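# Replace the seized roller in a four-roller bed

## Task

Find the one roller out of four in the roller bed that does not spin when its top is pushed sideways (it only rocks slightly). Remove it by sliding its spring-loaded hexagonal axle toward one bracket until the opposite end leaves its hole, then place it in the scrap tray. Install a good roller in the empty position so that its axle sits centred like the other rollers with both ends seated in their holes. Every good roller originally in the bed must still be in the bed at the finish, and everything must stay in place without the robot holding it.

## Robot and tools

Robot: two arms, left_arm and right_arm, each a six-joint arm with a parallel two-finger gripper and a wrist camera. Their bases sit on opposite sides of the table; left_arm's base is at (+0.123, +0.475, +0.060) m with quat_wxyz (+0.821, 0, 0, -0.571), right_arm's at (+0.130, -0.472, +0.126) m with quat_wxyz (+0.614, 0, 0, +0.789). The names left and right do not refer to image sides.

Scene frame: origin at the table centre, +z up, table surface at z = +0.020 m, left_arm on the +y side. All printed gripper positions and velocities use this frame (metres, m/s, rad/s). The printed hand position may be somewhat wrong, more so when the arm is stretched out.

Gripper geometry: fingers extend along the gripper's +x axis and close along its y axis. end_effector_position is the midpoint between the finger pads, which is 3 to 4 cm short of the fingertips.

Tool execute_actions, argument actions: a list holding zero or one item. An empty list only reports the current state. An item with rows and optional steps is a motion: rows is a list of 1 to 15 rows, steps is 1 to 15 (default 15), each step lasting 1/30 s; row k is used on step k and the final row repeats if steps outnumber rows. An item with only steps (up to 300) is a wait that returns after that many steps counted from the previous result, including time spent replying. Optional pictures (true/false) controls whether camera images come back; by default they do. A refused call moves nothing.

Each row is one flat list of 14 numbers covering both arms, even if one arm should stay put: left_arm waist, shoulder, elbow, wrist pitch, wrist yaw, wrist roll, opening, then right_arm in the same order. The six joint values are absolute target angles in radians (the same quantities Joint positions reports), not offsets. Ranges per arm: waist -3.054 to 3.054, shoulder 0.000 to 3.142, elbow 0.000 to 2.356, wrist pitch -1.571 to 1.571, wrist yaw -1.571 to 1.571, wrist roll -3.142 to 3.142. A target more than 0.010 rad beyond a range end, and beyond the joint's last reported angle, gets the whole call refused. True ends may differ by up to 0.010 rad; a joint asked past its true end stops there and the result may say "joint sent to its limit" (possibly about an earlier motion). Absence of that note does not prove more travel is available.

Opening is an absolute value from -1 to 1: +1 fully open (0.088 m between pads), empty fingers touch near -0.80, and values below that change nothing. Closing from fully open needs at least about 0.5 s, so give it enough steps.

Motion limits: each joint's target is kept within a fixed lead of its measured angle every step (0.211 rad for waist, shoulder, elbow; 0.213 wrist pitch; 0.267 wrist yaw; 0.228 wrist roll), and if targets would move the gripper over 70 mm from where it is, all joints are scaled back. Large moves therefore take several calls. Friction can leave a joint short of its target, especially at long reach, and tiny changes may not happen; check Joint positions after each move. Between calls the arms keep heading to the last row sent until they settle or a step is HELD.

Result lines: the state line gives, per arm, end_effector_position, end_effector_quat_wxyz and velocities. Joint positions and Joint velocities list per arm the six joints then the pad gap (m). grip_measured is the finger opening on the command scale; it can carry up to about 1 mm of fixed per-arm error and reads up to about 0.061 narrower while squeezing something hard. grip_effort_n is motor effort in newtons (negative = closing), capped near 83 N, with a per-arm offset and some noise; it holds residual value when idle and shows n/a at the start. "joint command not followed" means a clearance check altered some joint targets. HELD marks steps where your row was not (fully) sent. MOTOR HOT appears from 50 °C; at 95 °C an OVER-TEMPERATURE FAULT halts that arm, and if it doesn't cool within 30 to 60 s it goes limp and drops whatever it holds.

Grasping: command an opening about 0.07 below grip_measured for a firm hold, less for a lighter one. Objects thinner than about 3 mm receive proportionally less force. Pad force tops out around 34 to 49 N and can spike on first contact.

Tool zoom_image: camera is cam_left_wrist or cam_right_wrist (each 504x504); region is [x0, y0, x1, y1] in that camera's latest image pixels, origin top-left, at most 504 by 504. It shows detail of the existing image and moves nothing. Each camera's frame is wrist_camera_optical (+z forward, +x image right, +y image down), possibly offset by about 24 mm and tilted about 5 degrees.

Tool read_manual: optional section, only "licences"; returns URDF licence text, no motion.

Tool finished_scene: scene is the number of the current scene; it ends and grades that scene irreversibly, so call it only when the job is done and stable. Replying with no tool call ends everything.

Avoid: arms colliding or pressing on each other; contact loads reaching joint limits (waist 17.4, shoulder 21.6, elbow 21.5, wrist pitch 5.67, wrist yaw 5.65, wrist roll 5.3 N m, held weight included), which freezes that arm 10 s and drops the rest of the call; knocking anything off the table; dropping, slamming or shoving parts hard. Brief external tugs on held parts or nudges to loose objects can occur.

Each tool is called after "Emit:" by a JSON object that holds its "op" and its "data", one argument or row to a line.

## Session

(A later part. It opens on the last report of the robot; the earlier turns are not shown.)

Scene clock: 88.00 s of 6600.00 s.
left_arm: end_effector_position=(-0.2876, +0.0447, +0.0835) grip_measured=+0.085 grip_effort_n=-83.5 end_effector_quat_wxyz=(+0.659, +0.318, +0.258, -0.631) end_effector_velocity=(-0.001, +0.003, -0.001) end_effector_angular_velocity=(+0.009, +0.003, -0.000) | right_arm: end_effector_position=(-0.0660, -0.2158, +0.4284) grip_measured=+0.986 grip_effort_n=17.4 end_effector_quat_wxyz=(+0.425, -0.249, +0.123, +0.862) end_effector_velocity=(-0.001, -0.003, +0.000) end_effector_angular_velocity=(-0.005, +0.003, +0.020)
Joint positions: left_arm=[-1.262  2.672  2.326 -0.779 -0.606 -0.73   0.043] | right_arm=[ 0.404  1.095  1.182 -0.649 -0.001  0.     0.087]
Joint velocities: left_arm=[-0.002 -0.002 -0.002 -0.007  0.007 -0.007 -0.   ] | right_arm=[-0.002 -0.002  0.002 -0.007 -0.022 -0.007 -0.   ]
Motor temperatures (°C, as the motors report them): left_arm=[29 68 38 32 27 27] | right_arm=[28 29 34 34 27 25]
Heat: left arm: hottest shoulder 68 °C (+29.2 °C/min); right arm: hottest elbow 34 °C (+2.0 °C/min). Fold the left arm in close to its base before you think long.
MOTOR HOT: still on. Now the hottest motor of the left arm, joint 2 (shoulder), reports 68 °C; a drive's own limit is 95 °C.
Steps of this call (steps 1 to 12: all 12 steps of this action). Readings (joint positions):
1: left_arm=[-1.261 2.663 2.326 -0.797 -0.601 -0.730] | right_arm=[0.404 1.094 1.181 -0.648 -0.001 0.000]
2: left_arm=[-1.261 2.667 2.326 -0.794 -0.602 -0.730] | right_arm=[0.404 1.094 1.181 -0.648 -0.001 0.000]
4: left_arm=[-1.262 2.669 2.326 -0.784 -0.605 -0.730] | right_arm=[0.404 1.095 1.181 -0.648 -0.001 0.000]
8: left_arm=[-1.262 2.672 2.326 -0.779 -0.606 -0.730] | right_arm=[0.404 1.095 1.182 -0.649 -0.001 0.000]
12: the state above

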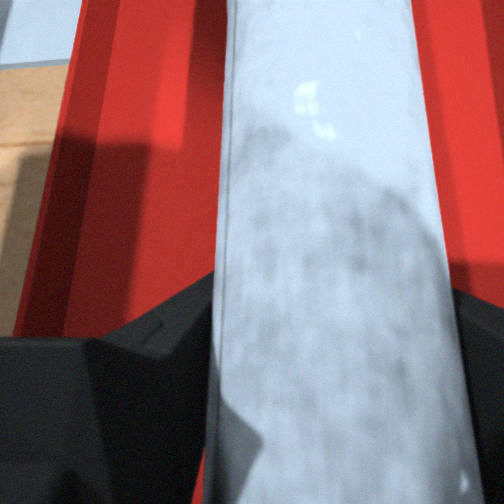

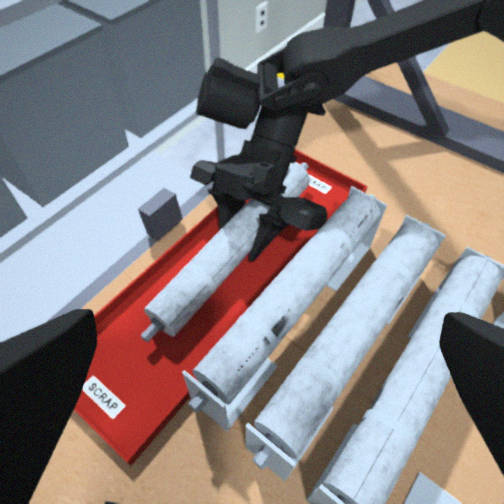

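One end is down; loosen gradually.

Emit:
{"op": "execute_actions", "data": {
  "actions": [
    {"rows":[[-1.26,2.68,2.335,-0.78,-0.61,-0.73,0.12,0.4,1.1,1.2,-0.65,0,0,1]],"steps":12}
  ],
  "pictures": false
}}

Emit:
{"op": "execute_actions", "data": {
  "actions": [
    {"rows":[[-1.26,2.68,2.335,-0.78,-0.61,-0.73,0.4,0.4,1.1,1.2,-0.65,0,0,1]],"steps":10}
  ],
  "pictures": false
}}

Emit:
{"op": "execute_actions", "data": {
  "actions": [
    {"rows":[[-1.275,2.5,2.335,-0.88,-0.61,-0.73,0.4,0.4,1.1,1.2,-0.65,0,0,1]],"steps":12}
  ],
  "pictures": false
}}

Emit:
{"op": "execute_actions", "data": {
  "actions": [
    {"rows":[[-1.275,1.8,1.9,-1,-0.3,-0.3,1,0.4,1.1,1.2,-0.65,0,0,1]]}
  ]
}}

Emit:
{"op": "execute_actions", "data": {
  "actions": [
    {"rows":[[-0.62,0.9,0.9,-0.8,0,0,1,-0.28,1.7,1.5,-1,0,0,0.55]]}
  ],
  "pictures": false
}}

Emit:
{"op": "execute_actions", "data": {
  "actions": [
    {"steps":12}
  ]
}}

Scene clock: 93.10 s of 6600.00 s.
left_arm: end_effector_position=(-0.2871, +0.0448, +0.0817) grip_measured=+0.117 grip_effort_n=-8.6 end_effector_quat_wxyz=(+0.659, +0.320, +0.258, -0.630) end_effector_velocity=(-0.000, +0.003, -0.003) end_effector_angular_velocity=(+0.010, +0.019, +0.022) | right_arm: end_effector_position=(-0.0660, -0.2158, +0.4286) grip_measured=+0.986 grip_effort_n=17.4 end_effector_quat_wxyz=(+0.425, -0.249, +0.123, +0.862) end_effector_velocity=(+0.004, +0.001, +0.000) end_effector_angular_velocity=(+0.001, -0.006, -0.025)
Joint positions: left_arm=[-1.261  2.675  2.326 -0.78  -0.604 -0.73   0.045] | right_arm=[ 0.404  1.095  1.182 -0.649 -0.001  0.     0.087]
Joint velocities: left_arm=[-0.002  0.002 -0.002 -0.007  0.007 -0.037  0.001] | right_arm=[-0.002 -0.002  0.002 -0.007  0.022  0.007 -0.   ]
Motor temperatures (°C, as the motors report them): left_arm=[29 69 39 32 27 27] | right_arm=[28 29 35 34 27 25]
Heat: left arm: hottest shoulder 69 °C (+28.3 °C/min); right arm: hottest elbow 35 °C (+3.0 °C/min). Fold the left arm in close to its base before you think long.
MOTOR HOT: still on. Now the hottest motor of the left arm, joint 2 (shoulder), reports 69 °C; a drive's own limit is 95 °C.
Steps of this call (steps 1 to 15: the robot went on to your last target; steps 16 to 90: nothing new was sent; then 1.70 s passed at rest; steps 91 to 102: all 12 steps of this action). Readings (joint positions):
91: left_arm=[-1.262 2.673 2.326 -0.778 -0.606 -0.730] | right_arm=[0.404 1.095 1.182 -0.649 -0.001 0.000]
92: left_arm=[-1.262 2.674 2.326 -0.778 -0.606 -0.730] | right_arm=[0.404 1.095 1.182 -0.649 -0.001 0.000]
94: left_arm=[-1.262 2.675 2.326 -0.779 -0.606 -0.730] | right_arm=[0.404 1.095 1.182 -0.649 -0.001 0.000]
98: left_arm=[-1.261 2.675 2.326 -0.780 -0.605 -0.730] | right_arm=[0.404 1.095 1.182 -0.649 -0.001 0.000]
102: the state above

Scene clock: 93.43 s of 6600.00 s.
left_arm: end_effector_position=(-0.2877, +0.0436, +0.0841) grip_measured=+0.383 grip_effort_n=16.5 end_effector_quat_wxyz=(+0.660, +0.317, +0.257, -0.631) end_effector_velocity=(+0.003, +0.002, -0.002) end_effector_angular_velocity=(+0.017, +0.001, +0.016) | right_arm: end_effector_position=(-0.0660, -0.2157, +0.4285) grip_measured=+0.986 grip_effort_n=17.4 end_effector_quat_wxyz=(+0.425, -0.249, +0.123, +0.861) end_effector_velocity=(+0.001, -0.001, -0.004) end_effector_angular_velocity=(-0.008, -0.009, +0.008)
Joint positions: left_arm=[-1.261  2.675  2.333 -0.779 -0.609 -0.73   0.058] | right_arm=[ 0.404  1.096  1.182 -0.649 -0.001  0.     0.087]
Joint velocities: left_arm=[ 0.002 -0.002 -0.002 -0.022  0.007 -0.022  0.007] | right_arm=[-0.002 -0.002 -0.007 -0.007 -0.007 -0.007  0.   ]
Motor temperatures (°C, as the motors report them): left_arm=[29 69 39 32 27 27] | right_arm=[28 29 35 34 27 25]
Heat: left arm: hottest shoulder 69 °C (+28.2 °C/min); right arm: hottest elbow 35 °C (+3.0 °C/min). Fold the left arm in close to its base before you think long.
MOTOR HOT: still on. Now the hottest motor of the left arm, joint 2 (shoulder), reports 69 °C; a drive's own limit is 95 °C.
Steps of this call (steps 1 to 10: all 10 steps of this action). Readings (joint positions):
1: left_arm=[-1.261 2.675 2.326 -0.781 -0.605 -0.730] | right_arm=[0.404 1.095 1.182 -0.649 -0.001 0.000]
2: left_arm=[-1.261 2.675 2.326 -0.781 -0.607 -0.730] | right_arm=[0.404 1.095 1.182 -0.649 -0.001 0.000]
4: left_arm=[-1.261 2.675 2.330 -0.780 -0.608 -0.730] | right_arm=[0.404 1.096 1.182 -0.649 -0.001 0.000]
8: left_arm=[-1.261 2.675 2.333 -0.779 -0.609 -0.730] | right_arm=[0.404 1.096 1.182 -0.649 -0.001 0.000]
10: the state above

Scene clock: 93.83 s of 6600.00 s.
left_arm: end_effector_position=(-0.2870, +0.0541, +0.1871) grip_measured=+0.397 grip_effort_n=16.5 end_effector_quat_wxyz=(+0.655, +0.268, +0.262, -0.656) end_effector_velocity=(+0.006, +0.006, +0.044) end_effector_angular_velocity=(-0.033, +0.038, +0.007) | right_arm: end_effector_position=(-0.0660, -0.2157, +0.4285) grip_measured=+0.986 grip_effort_n=17.4 end_effector_quat_wxyz=(+0.425, -0.249, +0.123, +0.861) end_effector_velocity=(+0.002, -0.002, -0.004) end_effector_angular_velocity=(-0.011, -0.021, +0.000)
Joint positions: left_arm=[-1.274  2.486  2.344 -0.87  -0.61  -0.732  0.058] | right_arm=[ 0.404  1.096  1.182 -0.649 -0.001  0.     0.087]
Joint velocities: left_arm=[-0.002 -0.085 -0.002 -0.037 -0.007 -0.007 -0.   ] | right_arm=[ 0.002 -0.002 -0.002 -0.022  0.007 -0.007  0.   ]
Motor temperatures (°C, as the motors report them): left_arm=[29 69 39 32 27 27] | right_arm=[28 29 35 34 27 25]
Heat: left arm: hottest shoulder 69 °C (+28.4 °C/min); right arm: hottest elbow 35 °C (+3.0 °C/min). Fold the left arm in close to its base before you think long.
MOTOR HOT: still on. Now the hottest motor of the left arm, joint 2 (shoulder), reports 69 °C; a drive's own limit is 95 °C.
Steps of this call (steps 1 to 12: all 12 steps of this action). Readings (joint positions):
1: left_arm=[-1.261 2.668 2.333 -0.783 -0.609 -0.730] | right_arm=[0.404 1.096 1.182 -0.649 -0.001 0.000]
2: left_arm=[-1.262 2.654 2.332 -0.808 -0.606 -0.731] | right_arm=[0.404 1.096 1.182 -0.649 -0.001 0.000]
4: left_arm=[-1.267 2.621 2.331 -0.839 -0.604 -0.732] | right_arm=[0.404 1.096 1.182 -0.649 -0.001 0.000]
8: left_arm=[-1.274 2.530 2.334 -0.863 -0.608 -0.732] | right_arm=[0.404 1.096 1.182 -0.649 -0.001 0.000]
12: the state above

Scene clock: 94.33 s of 6600.00 s.
left_arm: end_effector_position=(-0.2212, +0.1561, +0.3076) grip_measured=+0.985 grip_effort_n=16.5 end_effector_quat_wxyz=(+0.475, +0.388, +0.201, -0.764) end_effector_velocity=(+0.126, +0.103, +0.426) end_effector_angular_velocity=(-0.544, +0.694, -0.086) | right_arm: end_effector_position=(-0.0660, -0.2157, +0.4285) grip_measured=+0.986 grip_effort_n=17.4 end_effector_quat_wxyz=(+0.425, -0.249, +0.123, +0.861) end_effector_velocity=(+0.001, -0.001, -0.002) end_effector_angular_velocity=(-0.004, -0.006, +0.008)
Joint positions: left_arm=[-1.276  1.895  1.926 -0.995 -0.308 -0.314  0.087] | right_arm=[ 0.404  1.096  1.182 -0.649 -0.001  0.     0.087]
Joint velocities: left_arm=[-0.002 -1.023 -0.066 -0.051  0.037  0.081  0.003] | right_arm=[-0.002 -0.002 -0.002 -0.007 -0.007 -0.007 -0.   ]
Motor temperatures (°C, as the motors report them): left_arm=[29 69 39 32 27 27] | right_arm=[28 29 35 34 27 25]
Heat: left arm: hottest shoulder 69 °C (+28.2 °C/min); right arm: hottest elbow 35 °C (+3.0 °C/min). Fold the left arm in close to its base before you think long.
MOTOR HOT: still on. Now the hottest motor of the left arm, joint 2 (shoulder), reports 69 °C; a drive's own limit is 95 °C.
Steps of this call (steps 1 to 15: all 15 steps of this action). Readings (joint positions):
1: left_arm=[-1.273 2.465 2.325 -0.872 -0.583 -0.702] | right_arm=[0.404 1.096 1.182 -0.649 -0.001 0.000]
2: left_arm=[-1.271 2.427 2.272 -0.916 -0.506 -0.643] | right_arm=[0.404 1.096 1.182 -0.649 -0.001 0.000]
4: left_arm=[-1.272 2.350 2.166 -0.961 -0.412 -0.537] | right_arm=[0.404 1.096 1.182 -0.649 -0.001 0.000]
8: left_arm=[-1.276 2.175 1.991 -0.991 -0.334 -0.375] | right_arm=[0.404 1.096 1.182 -0.649 -0.001 0.000]
15: the state above

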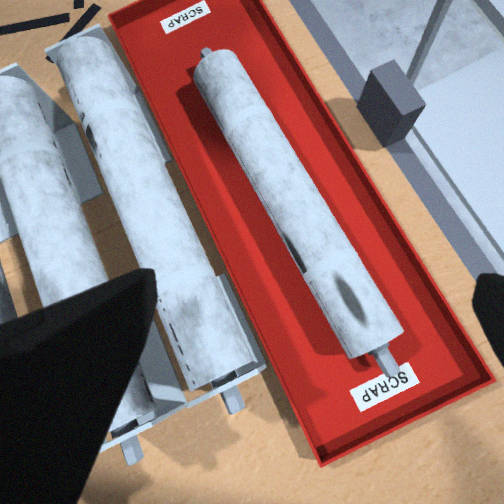

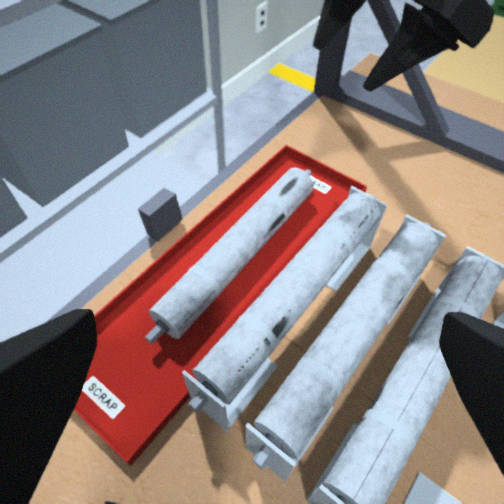

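Scene clock: 94.83 s of 6600.00 s.
left_arm: end_effector_position=(+0.0085, +0.1477, +0.3535) grip_measured=+0.991 grip_effort_n=16.5 end_effector_quat_wxyz=(+0.547, +0.284, +0.205, -0.760) end_effector_velocity=(+0.427, +0.230, -0.098) end_effector_angular_velocity=(-0.051, -0.051, +0.883) | right_arm: end_effector_position=(+0.0944, -0.0970, +0.3124) grip_measured=+0.558 grip_effort_n=-13.7 end_effector_quat_wxyz=(+0.564, -0.402, +0.366, +0.622) end_effector_velocity=(+0.424, +0.081, -0.247) end_effector_angular_velocity=(-0.803, -0.045, -1.133)
Joint positions: left_arm=[-0.7    1.276  1.363 -0.802 -0.017 -0.014  0.088] | right_arm=[-0.155  1.631  1.465 -0.983 -0.002 -0.001  0.066]
Joint velocities: left_arm=[ 0.93  -1.429 -1.404  0.007 -0.007  0.081 -0.   ] | right_arm=[-1.155  0.716  0.066 -0.154 -0.037 -0.007 -0.002]
Motor temperatures (°C, as the motors report them): left_arm=[29 69 39 32 27 27] | right_arm=[28 29 35 34 27 25]
Heat: left arm: hottest shoulder 69 °C (+27.4 °C/min); right arm: hottest elbow 35 °C (+3.0 °C/min). Fold the left arm in close to its base before you think long.
MOTOR HOT: still on. Now the hottest motor of the left arm, joint 2 (shoulder), reports 69 °C; a drive's own limit is 95 °C.
Steps of this call (steps 1 to 15: all 15 steps of this action). Readings (joint positions):
1: left_arm=[-1.267 1.852 1.905 -0.968 -0.274 -0.283] | right_arm=[0.394 1.114 1.198 -0.677 -0.009 -0.001]
2: left_arm=[-1.237 1.799 1.861 -0.917 -0.195 -0.227] | right_arm=[0.354 1.151 1.247 -0.740 -0.013 -0.001]
4: left_arm=[-1.150 1.706 1.783 -0.873 -0.121 -0.140] | right_arm=[0.257 1.246 1.347 -0.817 -0.004 -0.001]
8: left_arm=[-0.976 1.554 1.637 -0.829 -0.054 -0.059] | right_arm=[0.092 1.406 1.436 -0.928 -0.002 -0.001]
15: the state above

Scene clock: 95.23 s of 6600.00 s.
left_arm: end_effector_position=(+0.0553, +0.2265, +0.2812) grip_measured=+0.991 grip_effort_n=16.5 end_effector_quat_wxyz=(+0.561, +0.305, +0.234, -0.733) end_effector_velocity=(+0.011, +0.025, -0.112) end_effector_angular_velocity=(+0.275, -0.076, +0.023) | right_arm: end_effector_position=(+0.1405, -0.0903, +0.2957) grip_measured=+0.553 grip_effort_n=-13.7 end_effector_quat_wxyz=(+0.591, -0.396, +0.405, +0.574) end_effector_velocity=(-0.002, -0.003, -0.005) end_effector_angular_velocity=(-0.031, +0.019, +0.012)
Joint positions: left_arm=[-0.624  0.919  0.931 -0.802 -0.004 -0.004  0.088] | right_arm=[-0.275  1.692  1.484 -0.998  0.002 -0.001  0.066]
Joint velocities: left_arm=[ 0.012 -0.002 -0.281 -0.007 -0.007 -0.007 -0.   ] | right_arm=[-0.002  0.012  0.002 -0.022 -0.022 -0.007 -0.   ]
Motor temperatures (°C, as the motors report them): left_arm=[29 68 39 32 27 27] | right_arm=[28 29 35 34 27 25]
Heat: left arm: hottest shoulder 68 °C (+26.2 °C/min); right arm: hottest elbow 35 °C (+3.0 °C/min). Fold the left arm in close to its base before you think long.
MOTOR HOT: still on. Now the hottest motor of the left arm, joint 2 (shoulder), reports 68 °C; a drive's own limit is 95 °C.
Steps of this call (steps 1 to 12: the robot went on to your last target). Readings (joint positions):
1: left_arm=[-0.673 1.228 1.315 -0.802 -0.017 -0.012] | right_arm=[-0.192 1.652 1.467 -0.987 -0.001 -0.001]
2: left_arm=[-0.655 1.178 1.268 -0.802 -0.014 -0.010] | right_arm=[-0.223 1.668 1.468 -0.989 0.001 -0.001]
4: left_arm=[-0.639 1.076 1.174 -0.802 -0.008 -0.007] | right_arm=[-0.262 1.686 1.470 -0.995 0.002 -0.001]
8: left_arm=[-0.628 0.931 1.007 -0.801 -0.004 -0.005] | right_arm=[-0.275 1.691 1.479 -0.997 0.002 -0.001]
12: the state above

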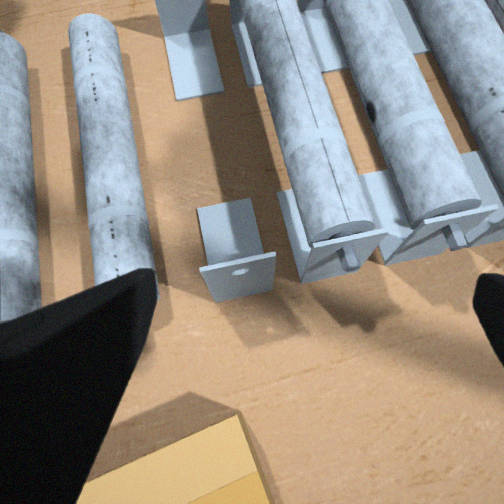

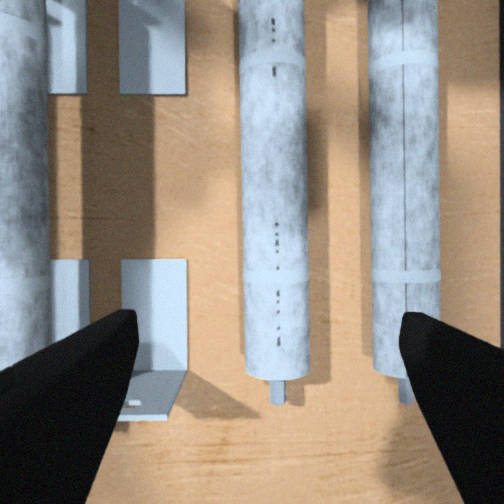

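Emit:
{"op": "execute_actions", "data": {
  "actions": [
    {"rows":[[-0.535,0.7,0.6,-0.5,0,1.6,1,-0.29,2.11,1.35,-0.437,0,-0.03,0.55]]}
  ],
  "pictures": false
}}

Emit:
{"op": "execute_actions", "data": {
  "actions": [
    {"rows":[[-0.535,0.7,0.4,-0.42,0,3.13,1,-0.29,2.17,1.32,-0.35,0,-0.03,0.55]]}
  ]
}}

Scene clock: 100.90 s of 6600.00 s.
left_arm: end_effector_position=(+0.0779, +0.2300, +0.2501) grip_measured=+0.992 grip_effort_n=16.0 end_effector_quat_wxyz=(+0.480, +0.440, -0.106, -0.751) end_effector_velocity=(+0.003, +0.000, +0.003) end_effector_angular_velocity=(-0.281, -1.255, -0.852) | right_arm: end_effector_position=(+0.1469, -0.0259, +0.1299) grip_measured=+0.553 grip_effort_n=-13.7 end_effector_quat_wxyz=(+0.583, -0.409, +0.408, +0.571) end_effector_velocity=(+0.006, +0.048, -0.050) end_effector_angular_velocity=(+0.187, -0.021, +0.011)
Joint positions: left_arm=[-0.538  0.706  0.616 -0.505  0.     0.779  0.088] | right_arm=[-0.286  2.098  1.355 -0.489  0.002 -0.027  0.066]
Joint velocities: left_arm=[ 0.007 -0.037 -0.027  0.037 -0.007  1.546 -0.   ] | right_arm=[-0.007  0.149 -0.051  0.388  0.007 -0.022 -0.   ]
Motor temperatures (°C, as the motors report them): left_arm=[29 64 38 32 27 27] | right_arm=[28 30 35 33 27 25]
Heat: left arm: hottest shoulder 64 °C (+20.3 °C/min); right arm: hottest elbow 35 °C (+4.1 °C/min). Fold the left arm in close to its base before you think long.
MOTOR HOT: still on. Now the hottest motor of the left arm, joint 2 (shoulder), reports 64 °C; a drive's own limit is 95 °C.
Steps of this call (steps 1 to 30: the robot went on to your last target; steps 31 to 90: nothing new was sent; then 2.17 s passed at rest; steps 91 to 105: all 15 steps of this action). Readings (joint positions):
91: left_arm=[-0.616 0.888 0.891 -0.769 0.001 0.027] | right_arm=[-0.276 1.704 1.479 -0.990 0.002 -0.002]
92: left_arm=[-0.596 0.850 0.843 -0.702 0.003 0.086] | right_arm=[-0.277 1.720 1.470 -0.951 0.002 -0.005]
94: left_arm=[-0.564 0.766 0.748 -0.623 0.000 0.192] | right_arm=[-0.279 1.772 1.452 -0.877 0.002 -0.012]
98: left_arm=[-0.544 0.719 0.647 -0.539 0.000 0.406] | right_arm=[-0.283 1.922 1.399 -0.737 0.002 -0.020]
105: the state above

Scene clock: 101.40 s of 6600.00 s.
left_arm: end_effector_position=(+0.0806, +0.2432, +0.1792) grip_measured=+0.992 grip_effort_n=14.7 end_effector_quat_wxyz=(+0.234, +0.614, -0.353, -0.666) end_effector_velocity=(+0.004, +0.007, -0.016) end_effector_angular_velocity=(-0.171, -1.208, -1.024) | right_arm: end_effector_position=(+0.1475, -0.0152, +0.1034) grip_measured=+0.553 grip_effort_n=-13.7 end_effector_quat_wxyz=(+0.591, -0.398, +0.396, +0.579) end_effector_velocity=(+0.000, +0.003, +0.000) end_effector_angular_velocity=(+0.017, +0.009, -0.007)
Joint positions: left_arm=[-0.537  0.703  0.414 -0.422  0.     1.574  0.088] | right_arm=[-0.286  2.165  1.327 -0.354  0.002 -0.028  0.066]
Joint velocities: left_arm=[-0.002 -0.002 -0.032 -0.022 -0.022  1.59  -0.   ] | right_arm=[-0.002  0.002 -0.002  0.022 -0.007  0.007 -0.   ]
Motor temperatures (°C, as the motors report them): left_arm=[29 63 38 32 27 27] | right_arm=[28 30 35 33 27 25]
Heat: left arm: hottest shoulder 63 °C (+19.1 °C/min); right arm: hottest elbow 35 °C (+4.0 °C/min). Fold the left arm in close to its base before you think long.
MOTOR HOT: still on. Now the hottest motor of the left arm, joint 2 (shoulder), reports 63 °C; a drive's own limit is 95 °C.
Steps of this call (steps 1 to 15: all 15 steps of this action). Readings (joint positions):
1: left_arm=[-0.538 0.704 0.598 -0.485 0.000 0.831] | right_arm=[-0.286 2.106 1.352 -0.468 0.002 -0.027]
2: left_arm=[-0.538 0.696 0.563 -0.451 0.000 0.883] | right_arm=[-0.286 2.114 1.348 -0.431 0.002 -0.027]
4: left_arm=[-0.537 0.694 0.489 -0.451 0.000 0.989] | right_arm=[-0.286 2.131 1.347 -0.392 0.002 -0.027]
8: left_arm=[-0.537 0.703 0.420 -0.433 0.000 1.202] | right_arm=[-0.286 2.159 1.331 -0.368 0.002 -0.027]
15: the state above

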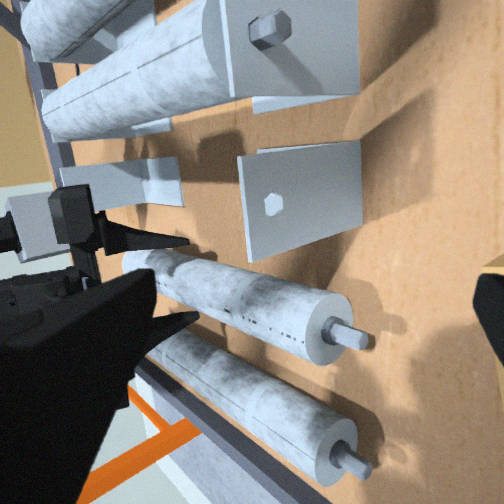

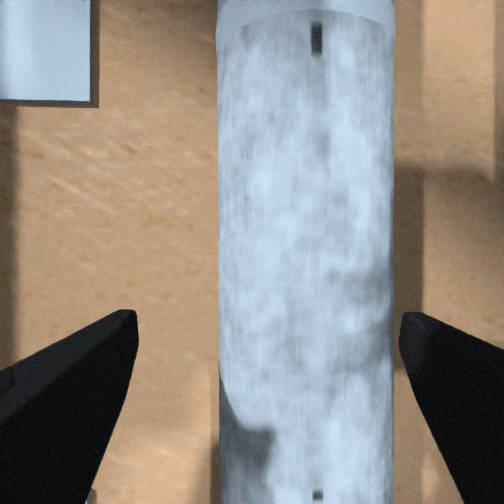

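Emit:
{"op": "execute_actions", "data": {
  "actions": [
    {"rows":[[-0.45,0.7,0.4,-0.42,0,3.13,1,-0.311,2.17,1.32,-0.35,0,-0.05,0.55]],"steps":10}
  ]
}}

Emit:
{"op": "execute_actions", "data": {
  "actions": [
    {"rows":[[-0.45,0.7,0.4,-0.42,0,3.13,1,-0.311,2.242,1.285,-0.25,0,-0.05,0.55]],"steps":12}
  ]
}}

Scene clock: 104.43 s of 6600.00 s.
left_arm: end_effector_position=(+0.0993, +0.2406, +0.1786) grip_measured=+0.992 grip_effort_n=13.3 end_effector_quat_wxyz=(-0.254, +0.630, -0.694, -0.239) end_effector_velocity=(+0.011, -0.000, -0.001) end_effector_angular_velocity=(+0.008, +0.002, +0.063) | right_arm: end_effector_position=(+0.1578, -0.0155, +0.1033) grip_measured=+0.553 grip_effort_n=-13.7 end_effector_quat_wxyz=(+0.594, -0.399, +0.395, +0.577) end_effector_velocity=(-0.000, -0.002, -0.000) end_effector_angular_velocity=(-0.007, +0.005, +0.007)
Joint positions: left_arm=[-0.456  0.703  0.412 -0.421  0.001  3.127  0.088] | right_arm=[-0.309  2.165  1.327 -0.352  0.001 -0.047  0.066]
Joint velocities: left_arm=[ 0.032  0.002  0.002 -0.007 -0.022 -0.022  0.   ] | right_arm=[-0.002 -0.002 -0.002 -0.007 -0.007 -0.007  0.   ]
Motor temperatures (°C, as the motors report them): left_arm=[29 61 38 32 27 27] | right_arm=[28 30 35 33 27 25]
Heat: left arm: hottest shoulder 61 °C (+16.3 °C/min); right arm: hottest elbow 35 °C (+4.1 °C/min). Fold the left arm in close to its base before you think long.
MOTOR HOT: still on. Now the hottest motor of the left arm, joint 2 (shoulder), reports 61 °C; a drive's own limit is 95 °C.
Steps of this call (steps 1 to 60: the robot went on to your last target; steps 61 to 81: nothing new was sent; steps 82 to 91: all 10 steps of this action). Readings (joint positions):
82: left_arm=[-0.532 0.703 0.412 -0.421 0.003 3.127] | right_arm=[-0.287 2.165 1.327 -0.352 0.002 -0.030]
83: left_arm=[-0.512 0.703 0.412 -0.421 0.004 3.127] | right_arm=[-0.289 2.165 1.327 -0.352 0.001 -0.035]
85: left_arm=[-0.480 0.703 0.412 -0.421 0.001 3.127] | right_arm=[-0.297 2.165 1.327 -0.352 0.001 -0.041]
89: left_arm=[-0.460 0.703 0.412 -0.421 0.001 3.127] | right_arm=[-0.308 2.165 1.327 -0.352 0.001 -0.045]
91: the state above

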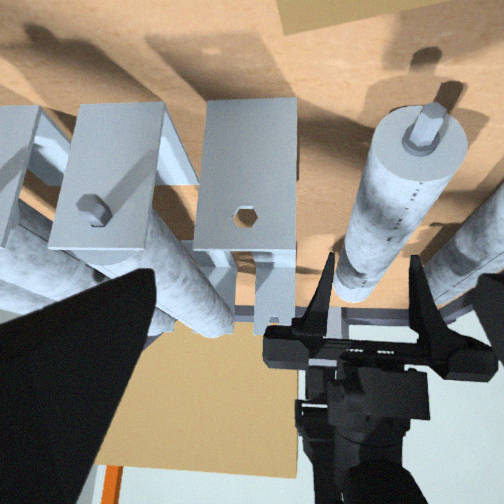

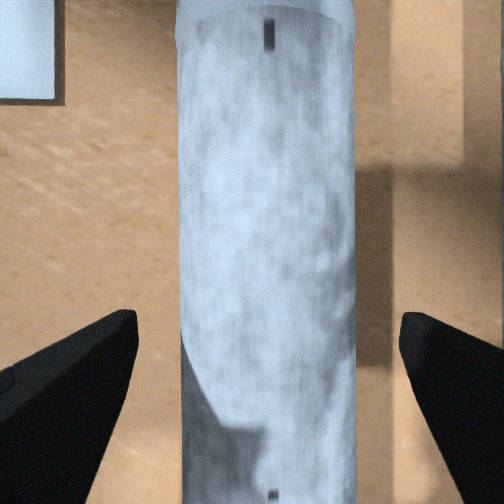

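Scene clock: 104.83 s of 6600.00 s.
left_arm: end_effector_position=(+0.1002, +0.2405, +0.1786) grip_measured=+0.992 grip_effort_n=13.3 end_effector_quat_wxyz=(-0.253, +0.631, -0.693, -0.239) end_effector_velocity=(-0.003, +0.002, -0.005) end_effector_angular_velocity=(+0.017, -0.002, -0.018) | right_arm: end_effector_position=(+0.1576, -0.0180, +0.0705) grip_measured=+0.553 grip_effort_n=-12.8 end_effector_quat_wxyz=(+0.592, -0.400, +0.397, +0.576) end_effector_velocity=(-0.000, -0.005, -0.004) end_effector_angular_velocity=(-0.017, -0.000, +0.021)
Joint positions: left_arm=[-0.452  0.703  0.412 -0.421  0.001  3.127  0.088] | right_arm=[-0.309  2.236  1.292 -0.253 -0.    -0.048  0.066]
Joint velocities: left_arm=[-0.007  0.002 -0.007 -0.007  0.007  0.007 -0.   ] | right_arm=[-0.002  0.002 -0.007 -0.007 -0.007 -0.022 -0.   ]
Motor temperatures (°C, as the motors report them): left_arm=[29 61 38 32 27 27] | right_arm=[28 31 35 33 27 25]
Heat: left arm: hottest shoulder 61 °C (+16.2 °C/min); right arm: hottest elbow 35 °C (+4.1 °C/min). Fold the left arm in close to its base before you think long.
MOTOR HOT: still on. Now the hottest motor of the left arm, joint 2 (shoulder), reports 61 °C; a drive's own limit is 95 °C.
Steps of this call (steps 1 to 12: all 12 steps of this action). Readings (joint positions):
1: left_arm=[-0.455 0.703 0.412 -0.421 0.001 3.127] | right_arm=[-0.309 2.171 1.324 -0.341 0.001 -0.047]
2: left_arm=[-0.455 0.703 0.412 -0.421 0.001 3.127] | right_arm=[-0.309 2.180 1.319 -0.311 0.001 -0.047]
4: left_arm=[-0.454 0.703 0.412 -0.421 0.001 3.127] | right_arm=[-0.309 2.203 1.314 -0.282 0.001 -0.047]
8: left_arm=[-0.453 0.703 0.412 -0.421 0.001 3.127] | right_arm=[-0.309 2.236 1.293 -0.264 -0.000 -0.047]
12: the state above

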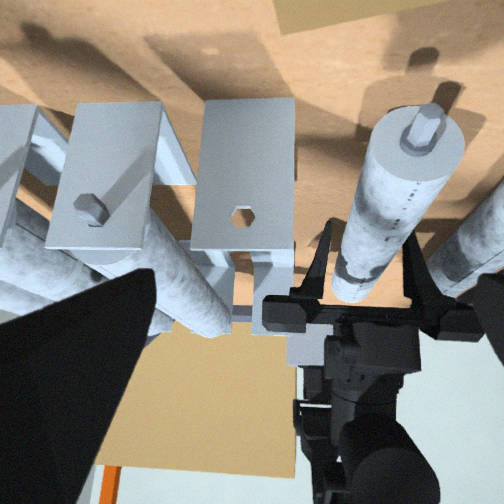

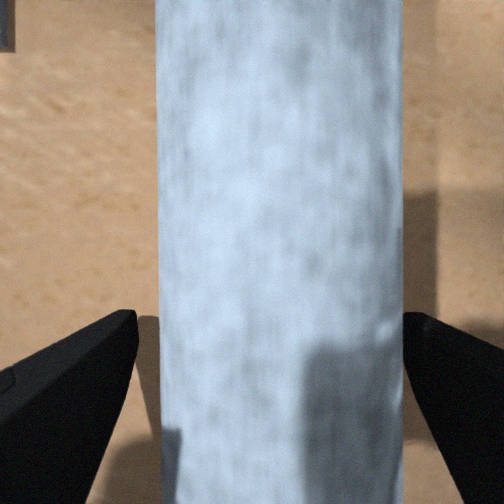

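Emit:
{"op": "execute_actions", "data": {
  "actions": [
    {"rows":[[-0.47,0.7,0.4,-0.42,0,3.13,1,-0.311,2.242,1.29,-0.25,0,-0.05,-0.05]],"steps":12}
  ],
  "pictures": false
}}

Emit:
{"op": "execute_actions", "data": {
  "actions": [
    {"rows":[[-0.47,0.7,0.4,-0.42,0,3.13,1,-0.311,2.12,1.4,-0.5,0,-0.05,-0.05]],"steps":12}
  ],
  "pictures": false
}}

Emit:
{"op": "execute_actions", "data": {
  "actions": [
    {"rows":[[-0.47,0.7,0.4,-0.42,0,3.13,1,-0.311,2.06,1.55,-0.75,0,-0.05,-0.05]],"steps":12}
  ],
  "pictures": false
}}

Emit:
{"op": "execute_actions", "data": {
  "actions": [
    {"rows":[[-0.47,0.7,0.4,-0.42,0,3.13,1,-0.25,2.035,1.67,-0.974,0,0.01,-0.05]],"steps":12}
  ],
  "pictures": false
}}

Emit:
{"op": "execute_actions", "data": {
  "actions": [
    {"rows":[[-0.47,0.7,0.4,-0.42,0,3.13,1,-0.1,2.045,1.66,-0.974,0,0.16,-0.05]]}
  ],
  "pictures": false
}}

Emit:
{"op": "execute_actions", "data": {
  "actions": [
    {"rows":[[-0.47,0.7,0.4,-0.42,0,3.13,1,-0.1,2.07,1.6,-0.89,0,0.16,-0.05]]}
  ]
}}

Scene clock: 111.87 s of 6600.00 s.
left_arm: end_effector_position=(+0.0967, +0.2409, +0.1786) grip_measured=+0.992 grip_effort_n=13.3 end_effector_quat_wxyz=(-0.255, +0.626, -0.698, -0.237) end_effector_velocity=(-0.002, +0.002, -0.002) end_effector_angular_velocity=(+0.009, +0.011, +0.008) | right_arm: end_effector_position=(+0.1582, -0.0183, +0.0697) grip_measured=+0.106 grip_effort_n=-83.5 end_effector_quat_wxyz=(+0.592, -0.402, +0.396, +0.575) end_effector_velocity=(+0.002, -0.004, -0.002) end_effector_angular_velocity=(-0.013, -0.014, +0.015)
Joint positions: left_arm=[-0.467  0.703  0.412 -0.421  0.001  3.127  0.088] | right_arm=[-0.31   2.238  1.292 -0.253  0.002 -0.05   0.044]
Joint velocities: left_arm=[-0.012 -0.002 -0.002 -0.007 -0.007 -0.022 -0.   ] | right_arm=[-0.002 -0.002 -0.007 -0.007  0.007 -0.022 -0.   ]
Motor temperatures (°C, as the motors report them): left_arm=[29 57 37 33 27 27] | right_arm=[28 32 34 33 27 25]
Heat: left arm: hottest shoulder 57 °C (+7.1 °C/min); right arm: hottest elbow 34 °C (+2.0 °C/min). Fold the left arm in close to its base before you think long.
MOTOR HOT: still on. Now the hottest motor of the left arm, joint 2 (shoulder), reports 57 °C; a drive's own limit is 95 °C.
Steps of this call (steps 1 to 15: the robot went on to your last target; steps 16 to 90: nothing new was sent; then 3.63 s passed at rest; steps 91 to 102: all 12 steps of this action). Readings (joint positions):
91: left_arm=[-0.454 0.703 0.412 -0.421 0.001 3.127] | right_arm=[-0.309 2.238 1.292 -0.252 -0.000 -0.048]
92: left_arm=[-0.457 0.703 0.412 -0.421 0.001 3.127] | right_arm=[-0.309 2.238 1.292 -0.252 -0.000 -0.048]
94: left_arm=[-0.462 0.703 0.412 -0.421 0.001 3.127] | right_arm=[-0.309 2.238 1.292 -0.252 -0.000 -0.048]
98: left_arm=[-0.466 0.703 0.412 -0.421 0.001 3.127] | right_arm=[-0.310 2.238 1.292 -0.253 0.002 -0.050]
102: the state above

Scene clock: 112.27 s of 6600.00 s.
left_arm: end_effector_position=(+0.0967, +0.2409, +0.1786) grip_measured=+0.992 grip_effort_n=13.3 end_effector_quat_wxyz=(-0.255, +0.626, -0.698, -0.237) end_effector_velocity=(+0.001, +0.004, -0.006) end_effector_angular_velocity=(+0.028, +0.009, +0.017) | right_arm: end_effector_position=(+0.1573, -0.0340, +0.1011) grip_measured=+0.106 grip_effort_n=-83.5 end_effector_quat_wxyz=(+0.569, -0.431, +0.428, +0.555) end_effector_velocity=(+0.002, +0.001, +0.021) end_effector_angular_velocity=(+0.003, +0.005, +0.002)
Joint positions: left_arm=[-0.468  0.703  0.412 -0.421  0.001  3.127  0.088] | right_arm=[-0.31   2.17   1.361 -0.496  0.002 -0.05   0.044]
Joint velocities: left_arm=[-0.002 -0.002 -0.007 -0.022 -0.007 -0.022 -0.   ] | right_arm=[-0.007 -0.042  0.027 -0.066 -0.007 -0.007  0.   ]
Motor temperatures (°C, as the motors report them): left_arm=[29 57 37 33 27 27] | right_arm=[28 32 34 33 27 25]
Heat: left arm: hottest shoulder 57 °C (+7.0 °C/min); right arm: hottest elbow 34 °C (+2.0 °C/min). Fold the left arm in close to its base before you think long.
MOTOR HOT: still on. Now the hottest motor of the left arm, joint 2 (shoulder), reports 57 °C; a drive's own limit is 95 °C.
Steps of this call (steps 1 to 12: all 12 steps of this action). Readings (joint positions):
1: left_arm=[-0.468 0.703 0.412 -0.421 0.001 3.127] | right_arm=[-0.310 2.231 1.299 -0.268 0.002 -0.050]
2: left_arm=[-0.468 0.703 0.412 -0.421 0.001 3.127] | right_arm=[-0.310 2.226 1.319 -0.326 0.002 -0.050]
4: left_arm=[-0.468 0.703 0.412 -0.421 0.001 3.127] | right_arm=[-0.310 2.207 1.333 -0.417 0.002 -0.050]
8: left_arm=[-0.468 0.703 0.412 -0.421 0.001 3.127] | right_arm=[-0.310 2.179 1.349 -0.479 0.002 -0.050]
12: the state above

Scene clock: 112.67 s of 6600.00 s.
left_arm: end_effector_position=(+0.0967, +0.2409, +0.1786) grip_measured=+0.992 grip_effort_n=13.3 end_effector_quat_wxyz=(-0.255, +0.626, -0.698, -0.237) end_effector_velocity=(+0.004, +0.003, -0.004) end_effector_angular_velocity=(+0.020, -0.022, +0.014) | right_arm: end_effector_position=(+0.1576, -0.0291, +0.1601) grip_measured=+0.106 grip_effort_n=-83.5 end_effector_quat_wxyz=(+0.564, -0.436, +0.434, +0.551) end_effector_velocity=(+0.000, +0.003, +0.047) end_effector_angular_velocity=(+0.037, -0.000, +0.021)
Joint positions: left_arm=[-0.468  0.703  0.412 -0.421  0.001  3.127  0.088] | right_arm=[-0.31   2.1    1.515 -0.74   0.002 -0.05   0.044]
Joint velocities: left_arm=[ 0.002 -0.002 -0.002 -0.022 -0.022  0.007 -0.   ] | right_arm=[-0.002 -0.076  0.071 -0.11  -0.007 -0.022  0.   ]
Motor temperatures (°C, as the motors report them): left_arm=[29 56 37 33 27 27] | right_arm=[28 32 34 33 27 25]
Heat: left arm: hottest shoulder 56 °C (+5.1 °C/min); right arm: hottest elbow 34 °C (+2.0 °C/min). Fold the left arm in close to its base before you think long.
MOTOR HOT: still on. Now the hottest motor of the left arm, joint 2 (shoulder), reports 56 °C; a drive's own limit is 95 °C.
Steps of this call (steps 1 to 12: all 12 steps of this action). Readings (joint positions):
1: left_arm=[-0.468 0.703 0.412 -0.421 0.001 3.127] | right_arm=[-0.310 2.167 1.372 -0.514 0.002 -0.050]
2: left_arm=[-0.468 0.703 0.412 -0.421 0.001 3.127] | right_arm=[-0.310 2.167 1.397 -0.565 0.002 -0.050]
4: left_arm=[-0.468 0.703 0.412 -0.421 0.001 3.127] | right_arm=[-0.310 2.157 1.432 -0.646 0.002 -0.050]
8: left_arm=[-0.468 0.703 0.412 -0.421 0.001 3.127] | right_arm=[-0.310 2.121 1.487 -0.719 0.002 -0.050]
12: the state above

Scene clock: 113.07 s of 6600.00 s.
left_arm: end_effector_position=(+0.0967, +0.2409, +0.1786) grip_measured=+0.992 grip_effort_n=13.3 end_effector_quat_wxyz=(-0.255, +0.626, -0.698, -0.237) end_effector_velocity=(-0.001, +0.002, -0.001) end_effector_angular_velocity=(+0.005, +0.021, +0.006) | right_arm: end_effector_position=(+0.1280, -0.0440, +0.1916) grip_measured=+0.106 grip_effort_n=-83.5 end_effector_quat_wxyz=(+0.536, -0.460, +0.462, +0.537) end_effector_velocity=(+0.008, -0.022, -0.004) end_effector_angular_velocity=(-0.100, +0.012, -0.057)
Joint positions: left_arm=[-0.468  0.703  0.412 -0.421  0.001  3.127  0.088] | right_arm=[-0.245  2.08   1.63  -0.971 -0.003  0.006  0.044]
Joint velocities: left_arm=[-0.002 -0.007 -0.002 -0.007  0.007 -0.022 -0.   ] | right_arm=[-0.022 -0.002 -0.007 -0.095 -0.007  0.037 -0.   ]
Motor temperatures (°C, as the motors report them): left_arm=[29 56 37 33 27 27] | right_arm=[28 33 34 33 27 25]
Heat: left arm: hottest shoulder 56 °C (+5.0 °C/min); right arm: hottest elbow 34 °C (+2.0 °C/min). Fold the left arm in close to its base before you think long.
MOTOR HOT: still on. Now the hottest motor of the left arm, joint 2 (shoulder), reports 56 °C; a drive's own limit is 95 °C.
Steps of this call (steps 1 to 12: all 12 steps of this action). Readings (joint positions):
1: left_arm=[-0.468 0.703 0.412 -0.421 0.001 3.127] | right_arm=[-0.309 2.098 1.529 -0.763 0.003 -0.044]
2: left_arm=[-0.468 0.703 0.412 -0.421 0.001 3.127] | right_arm=[-0.304 2.098 1.556 -0.822 0.005 -0.029]
4: left_arm=[-0.468 0.703 0.412 -0.421 0.001 3.127] | right_arm=[-0.287 2.095 1.582 -0.907 0.006 -0.011]
8: left_arm=[-0.468 0.703 0.412 -0.421 0.001 3.127] | right_arm=[-0.252 2.083 1.618 -0.949 -0.003 0.001]
12: the state above

Scene clock: 113.57 s of 6600.00 s.
left_arm: end_effector_position=(+0.0967, +0.2409, +0.1785) grip_measured=+0.992 grip_effort_n=13.3 end_effector_quat_wxyz=(-0.255, +0.626, -0.698, -0.237) end_effector_velocity=(-0.000, +0.003, -0.002) end_effector_angular_velocity=(+0.018, +0.010, +0.013) | right_arm: end_effector_position=(+0.0635, -0.0505, +0.1914) grip_measured=+0.106 grip_effort_n=-83.5 end_effector_quat_wxyz=(+0.528, -0.457, +0.469, +0.541) end_effector_velocity=(+0.060, +0.009, +0.001) end_effector_angular_velocity=(+0.003, -0.033, -0.156)
Joint positions: left_arm=[-0.468  0.703  0.411 -0.421  0.001  3.127  0.088] | right_arm=[-0.093  2.08   1.63  -0.977 -0.003  0.156  0.044]
Joint velocities: left_arm=[-0.007 -0.002  0.002 -0.022 -0.007 -0.022 -0.   ] | right_arm=[-0.129 -0.002  0.002 -0.007  0.037  0.022 -0.   ]
Motor temperatures (°C, as the motors report them): left_arm=[29 56 37 33 27 27] | right_arm=[28 33 34 33 27 25]
Heat: left arm: hottest shoulder 56 °C (+5.0 °C/min); right arm: hottest elbow 34 °C (+2.0 °C/min). Fold the left arm in close to its base before you think long.
MOTOR HOT: still on. Now the hottest motor of the left arm, joint 2 (shoulder), reports 56 °C; a drive's own limit is 95 °C.
Steps of this call (steps 1 to 15: all 15 steps of this action). Readings (joint positions):
1: left_arm=[-0.468 0.703 0.412 -0.421 0.001 3.127] | right_arm=[-0.242 2.080 1.630 -0.972 0.001 0.026]
2: left_arm=[-0.468 0.703 0.412 -0.421 0.001 3.127] | right_arm=[-0.229 2.080 1.630 -0.973 0.014 0.064]
4: left_arm=[-0.468 0.703 0.412 -0.421 0.001 3.127] | right_arm=[-0.186 2.080 1.630 -0.973 0.016 0.110]
8: left_arm=[-0.468 0.703 0.411 -0.421 0.001 3.127] | right_arm=[-0.100 2.080 1.630 -0.975 -0.011 0.141]
15: the state above

Scene clock: 114.07 s of 6600.00 s.
left_arm: end_effector_position=(+0.0967, +0.2409, +0.1785) grip_measured=+0.992 grip_effort_n=13.3 end_effector_quat_wxyz=(-0.255, +0.626, -0.698, -0.237) end_effector_velocity=(-0.001, +0.003, -0.002) end_effector_angular_velocity=(+0.018, +0.008, -0.003) | right_arm: end_effector_position=(+0.0669, -0.0444, +0.1778) grip_measured=+0.106 grip_effort_n=-83.5 end_effector_quat_wxyz=(+0.537, -0.447, +0.465, +0.544) end_effector_velocity=(-0.002, +0.001, +0.001) end_effector_angular_velocity=(+0.004, +0.021, +0.009)
Joint positions: left_arm=[-0.468  0.703  0.411 -0.421  0.001  3.127  0.088] | right_arm=[-0.102  2.093  1.591 -0.898 -0.     0.158  0.044]
Joint velocities: left_arm=[-0.002 -0.002  0.002 -0.022  0.007 -0.007  0.   ] | right_arm=[-0.002 -0.002 -0.002  0.007 -0.022 -0.007 -0.   ]
Motor temperatures (°C, as the motors report them): left_arm=[29 56 37 33 27 27] | right_arm=[28 33 34 33 27 25]
Heat: left arm: hottest shoulder 56 °C (+4.0 °C/min); right arm: hottest elbow 34 °C (+2.0 °C/min). Fold the left arm in close to its base before you think long.
MOTOR HOT: still on. Now the hottest motor of the left arm, joint 2 (shoulder), reports 56 °C; a drive's own limit is 95 °C.
Steps of this call (steps 1 to 15: all 15 steps of this action). Readings (joint positions):
1: left_arm=[-0.468 0.703 0.411 -0.421 0.001 3.127] | right_arm=[-0.097 2.080 1.628 -0.973 -0.002 0.157]
2: left_arm=[-0.468 0.703 0.411 -0.421 0.001 3.127] | right_arm=[-0.100 2.080 1.620 -0.955 -0.001 0.158]
4: left_arm=[-0.468 0.703 0.411 -0.421 0.001 3.127] | right_arm=[-0.103 2.083 1.610 -0.921 -0.000 0.158]
8: left_arm=[-0.468 0.703 0.411 -0.421 0.001 3.127] | right_arm=[-0.102 2.089 1.597 -0.907 -0.000 0.158]
15: the state above

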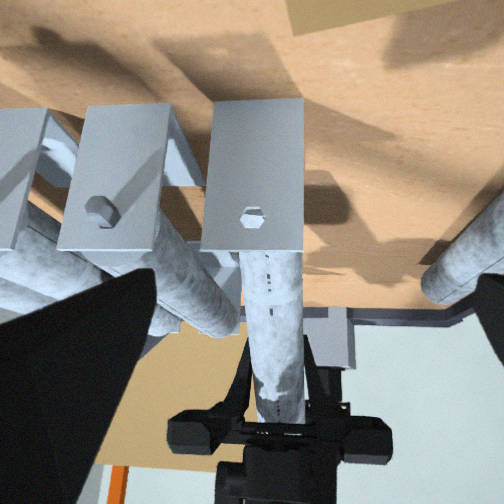

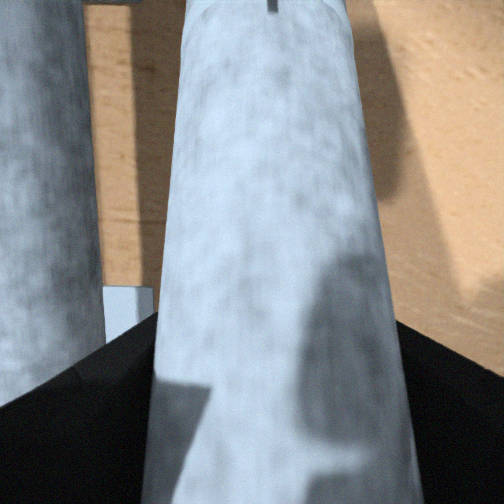

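Emit:
{"op": "execute_actions", "data": {
  "actions": [
    {"rows":[[-0.47,0.7,0.4,-0.42,0,3.13,1,-0.1,2.0,1.475,-0.75,0,0.16,-0.05]]}
  ],
  "pictures": false
}}

Emit:
{"op": "execute_actions", "data": {
  "actions": [
    {"rows":[[-0.47,0.7,0.4,-0.42,0,3.13,1,-0.1,1.94,1.35,-0.59,0,0.16,-0.05]]}
  ],
  "pictures": false
}}

Emit:
{"op": "execute_actions", "data": {
  "actions": [
    {"rows":[[-0.47,0.7,0.4,-0.42,0,3.13,1,-0.1,1.885,1.23,-0.43,0,0.165,-0.05]]}
  ]
}}

Scene clock: 120.37 s of 6600.00 s.
left_arm: end_effector_position=(+0.0967, +0.2409, +0.1785) grip_measured=+0.992 grip_effort_n=13.3 end_effector_quat_wxyz=(-0.255, +0.626, -0.698, -0.237) end_effector_velocity=(+0.004, +0.002, -0.002) end_effector_angular_velocity=(+0.015, -0.022, +0.014) | right_arm: end_effector_position=(+0.0673, -0.0475, +0.1670) grip_measured=+0.106 grip_effort_n=-83.5 end_effector_quat_wxyz=(+0.547, -0.428, +0.452, +0.559) end_effector_velocity=(+0.004, +0.001, +0.005) end_effector_angular_velocity=(+0.019, -0.010, +0.012)
Joint positions: left_arm=[-0.468  0.703  0.411 -0.421  0.001  3.127  0.088] | right_arm=[-0.102  2.049  1.469 -0.76  -0.001  0.158  0.044]
Joint velocities: left_arm=[ 0.002 -0.002  0.002 -0.022 -0.022  0.007 -0.   ] | right_arm=[-0.007 -0.017 -0.007  0.007  0.007 -0.022 -0.   ]
Motor temperatures (°C, as the motors report them): left_arm=[29 53 36 33 27 27] | right_arm=[28 35 34 32 27 25]
Heat: left arm: hottest shoulder 53 °C (-2.0 °C/min); right arm: hottest shoulder 35 °C (+4.0 °C/min). Fold the left arm in close to its base before you think long.
MOTOR HOT: still on. Now the hottest motor of the left arm, joint 2 (shoulder), reports 53 °C; a drive's own limit is 95 °C.
Steps of this call (steps 1 to 15: the robot went on to your last target; steps 16 to 90: nothing new was sent; then 2.80 s passed at rest; steps 91 to 105: all 15 steps of this action). Readings (joint positions):
91: left_arm=[-0.468 0.703 0.411 -0.421 0.001 3.127] | right_arm=[-0.102 2.090 1.578 -0.882 -0.000 0.158]
92: left_arm=[-0.468 0.703 0.411 -0.421 0.001 3.127] | right_arm=[-0.102 2.079 1.549 -0.841 -0.001 0.158]
94: left_arm=[-0.468 0.703 0.411 -0.421 0.001 3.127] | right_arm=[-0.102 2.066 1.512 -0.803 -0.001 0.158]
98: left_arm=[-0.468 0.703 0.411 -0.421 0.001 3.127] | right_arm=[-0.102 2.059 1.475 -0.773 -0.001 0.158]
105: the state above

Scene clock: 120.87 s of 6600.00 s.
left_arm: end_effector_position=(+0.0967, +0.2409, +0.1785) grip_measured=+0.992 grip_effort_n=13.3 end_effector_quat_wxyz=(-0.255, +0.626, -0.698, -0.237) end_effector_velocity=(+0.001, +0.003, -0.003) end_effector_angular_velocity=(+0.022, -0.002, +0.008) | right_arm: end_effector_position=(+0.0675, -0.0494, +0.1624) grip_measured=+0.106 grip_effort_n=-83.5 end_effector_quat_wxyz=(+0.562, -0.400, +0.431, +0.581) end_effector_velocity=(+0.002, +0.002, +0.007) end_effector_angular_velocity=(+0.021, +0.008, +0.002)
Joint positions: left_arm=[-0.468  0.703  0.411 -0.421  0.001  3.127  0.088] | right_arm=[-0.102  1.991  1.341 -0.603 -0.001  0.159  0.044]
Joint velocities: left_arm=[-0.002  0.002  0.002 -0.022 -0.007 -0.007 -0.   ] | right_arm=[-0.007 -0.017 -0.002  0.007 -0.007 -0.007 -0.   ]
Motor temperatures (°C, as the motors report them): left_arm=[29 53 36 33 27 27] | right_arm=[28 36 34 32 27 25]
Heat: left arm: hottest shoulder 53 °C (-3.0 °C/min); right arm: hottest shoulder 36 °C (+5.1 °C/min). Fold the left arm in close to its base before you think long.
MOTOR HOT: still on. Now the hottest motor of the left arm, joint 2 (shoulder), reports 53 °C; a drive's own limit is 95 °C.
Steps of this call (steps 1 to 15: all 15 steps of this action). Readings (joint positions):
1: left_arm=[-0.468 0.703 0.411 -0.421 0.001 3.127] | right_arm=[-0.102 2.042 1.455 -0.742 -0.001 0.158]
2: left_arm=[-0.468 0.703 0.411 -0.421 0.001 3.127] | right_arm=[-0.102 2.028 1.424 -0.694 -0.001 0.159]
4: left_arm=[-0.468 0.703 0.411 -0.421 0.001 3.127] | right_arm=[-0.102 2.009 1.385 -0.655 -0.001 0.159]
8: left_arm=[-0.468 0.703 0.411 -0.421 0.001 3.127] | right_arm=[-0.102 1.996 1.350 -0.617 -0.001 0.159]
15: the state above

Scene clock: 121.37 s of 6600.00 s.
left_arm: end_effector_position=(+0.0967, +0.2409, +0.1785) grip_measured=+0.992 grip_effort_n=13.3 end_effector_quat_wxyz=(-0.255, +0.626, -0.698, -0.237) end_effector_velocity=(-0.002, +0.002, -0.002) end_effector_angular_velocity=(+0.010, +0.020, +0.006) | right_arm: end_effector_position=(+0.0678, -0.0514, +0.1601) grip_measured=+0.106 grip_effort_n=-83.5 end_effector_quat_wxyz=(+0.578, -0.369, +0.409, +0.602) end_effector_velocity=(-0.004, -0.003, +0.004) end_effector_angular_velocity=(-0.000, +0.017, +0.018)
Joint positions: left_arm=[-0.468  0.703  0.411 -0.421  0.001  3.127  0.088] | right_arm=[-0.102  1.936  1.22  -0.446 -0.002  0.163  0.044]
Joint velocities: left_arm=[-0.002 -0.002 -0.002 -0.007  0.007 -0.022  0.   ] | right_arm=[ 0.002 -0.017 -0.007 -0.007 -0.022 -0.007  0.   ]
Motor temperatures (°C, as the motors report them): left_arm=[29 53 36 33 27 27] | right_arm=[28 36 34 33 27 25]
Heat: left arm: hottest shoulder 53 °C (-3.0 °C/min); right arm: hottest shoulder 36 °C (+5.0 °C/min). Fold the left arm in close to its base before you think long.
MOTOR HOT: still on. Now the hottest motor of the left arm, joint 2 (shoulder), reports 53 °C; a drive's own limit is 95 °C.
Steps of this call (steps 1 to 15: all 15 steps of this action). Readings (joint positions):
1: left_arm=[-0.468 0.703 0.411 -0.421 0.001 3.127] | right_arm=[-0.102 1.984 1.327 -0.582 -0.001 0.159]
2: left_arm=[-0.468 0.703 0.411 -0.421 0.001 3.127] | right_arm=[-0.102 1.972 1.298 -0.537 -0.002 0.160]
4: left_arm=[-0.468 0.703 0.411 -0.421 0.001 3.127] | right_arm=[-0.102 1.953 1.260 -0.497 -0.002 0.161]
8: left_arm=[-0.468 0.703 0.411 -0.421 0.001 3.127] | right_arm=[-0.102 1.938 1.230 -0.459 -0.002 0.163]
15: the state above

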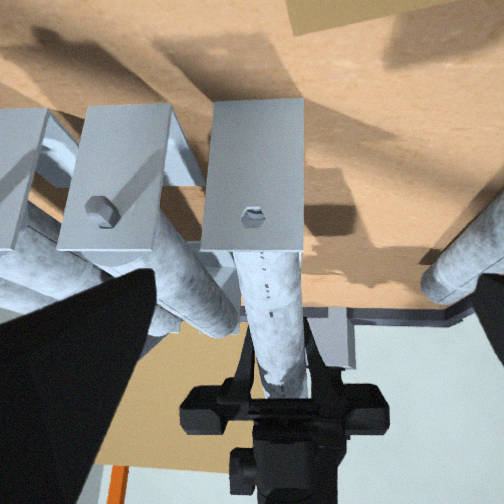

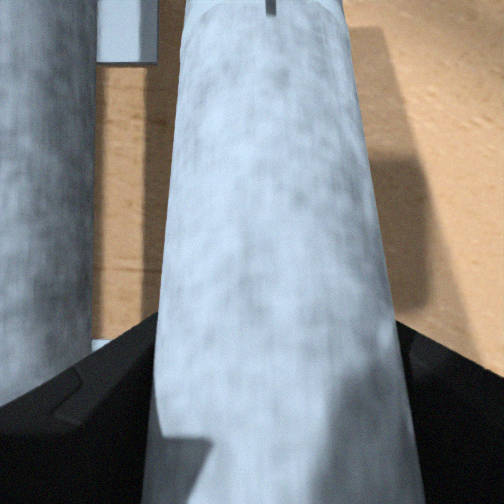

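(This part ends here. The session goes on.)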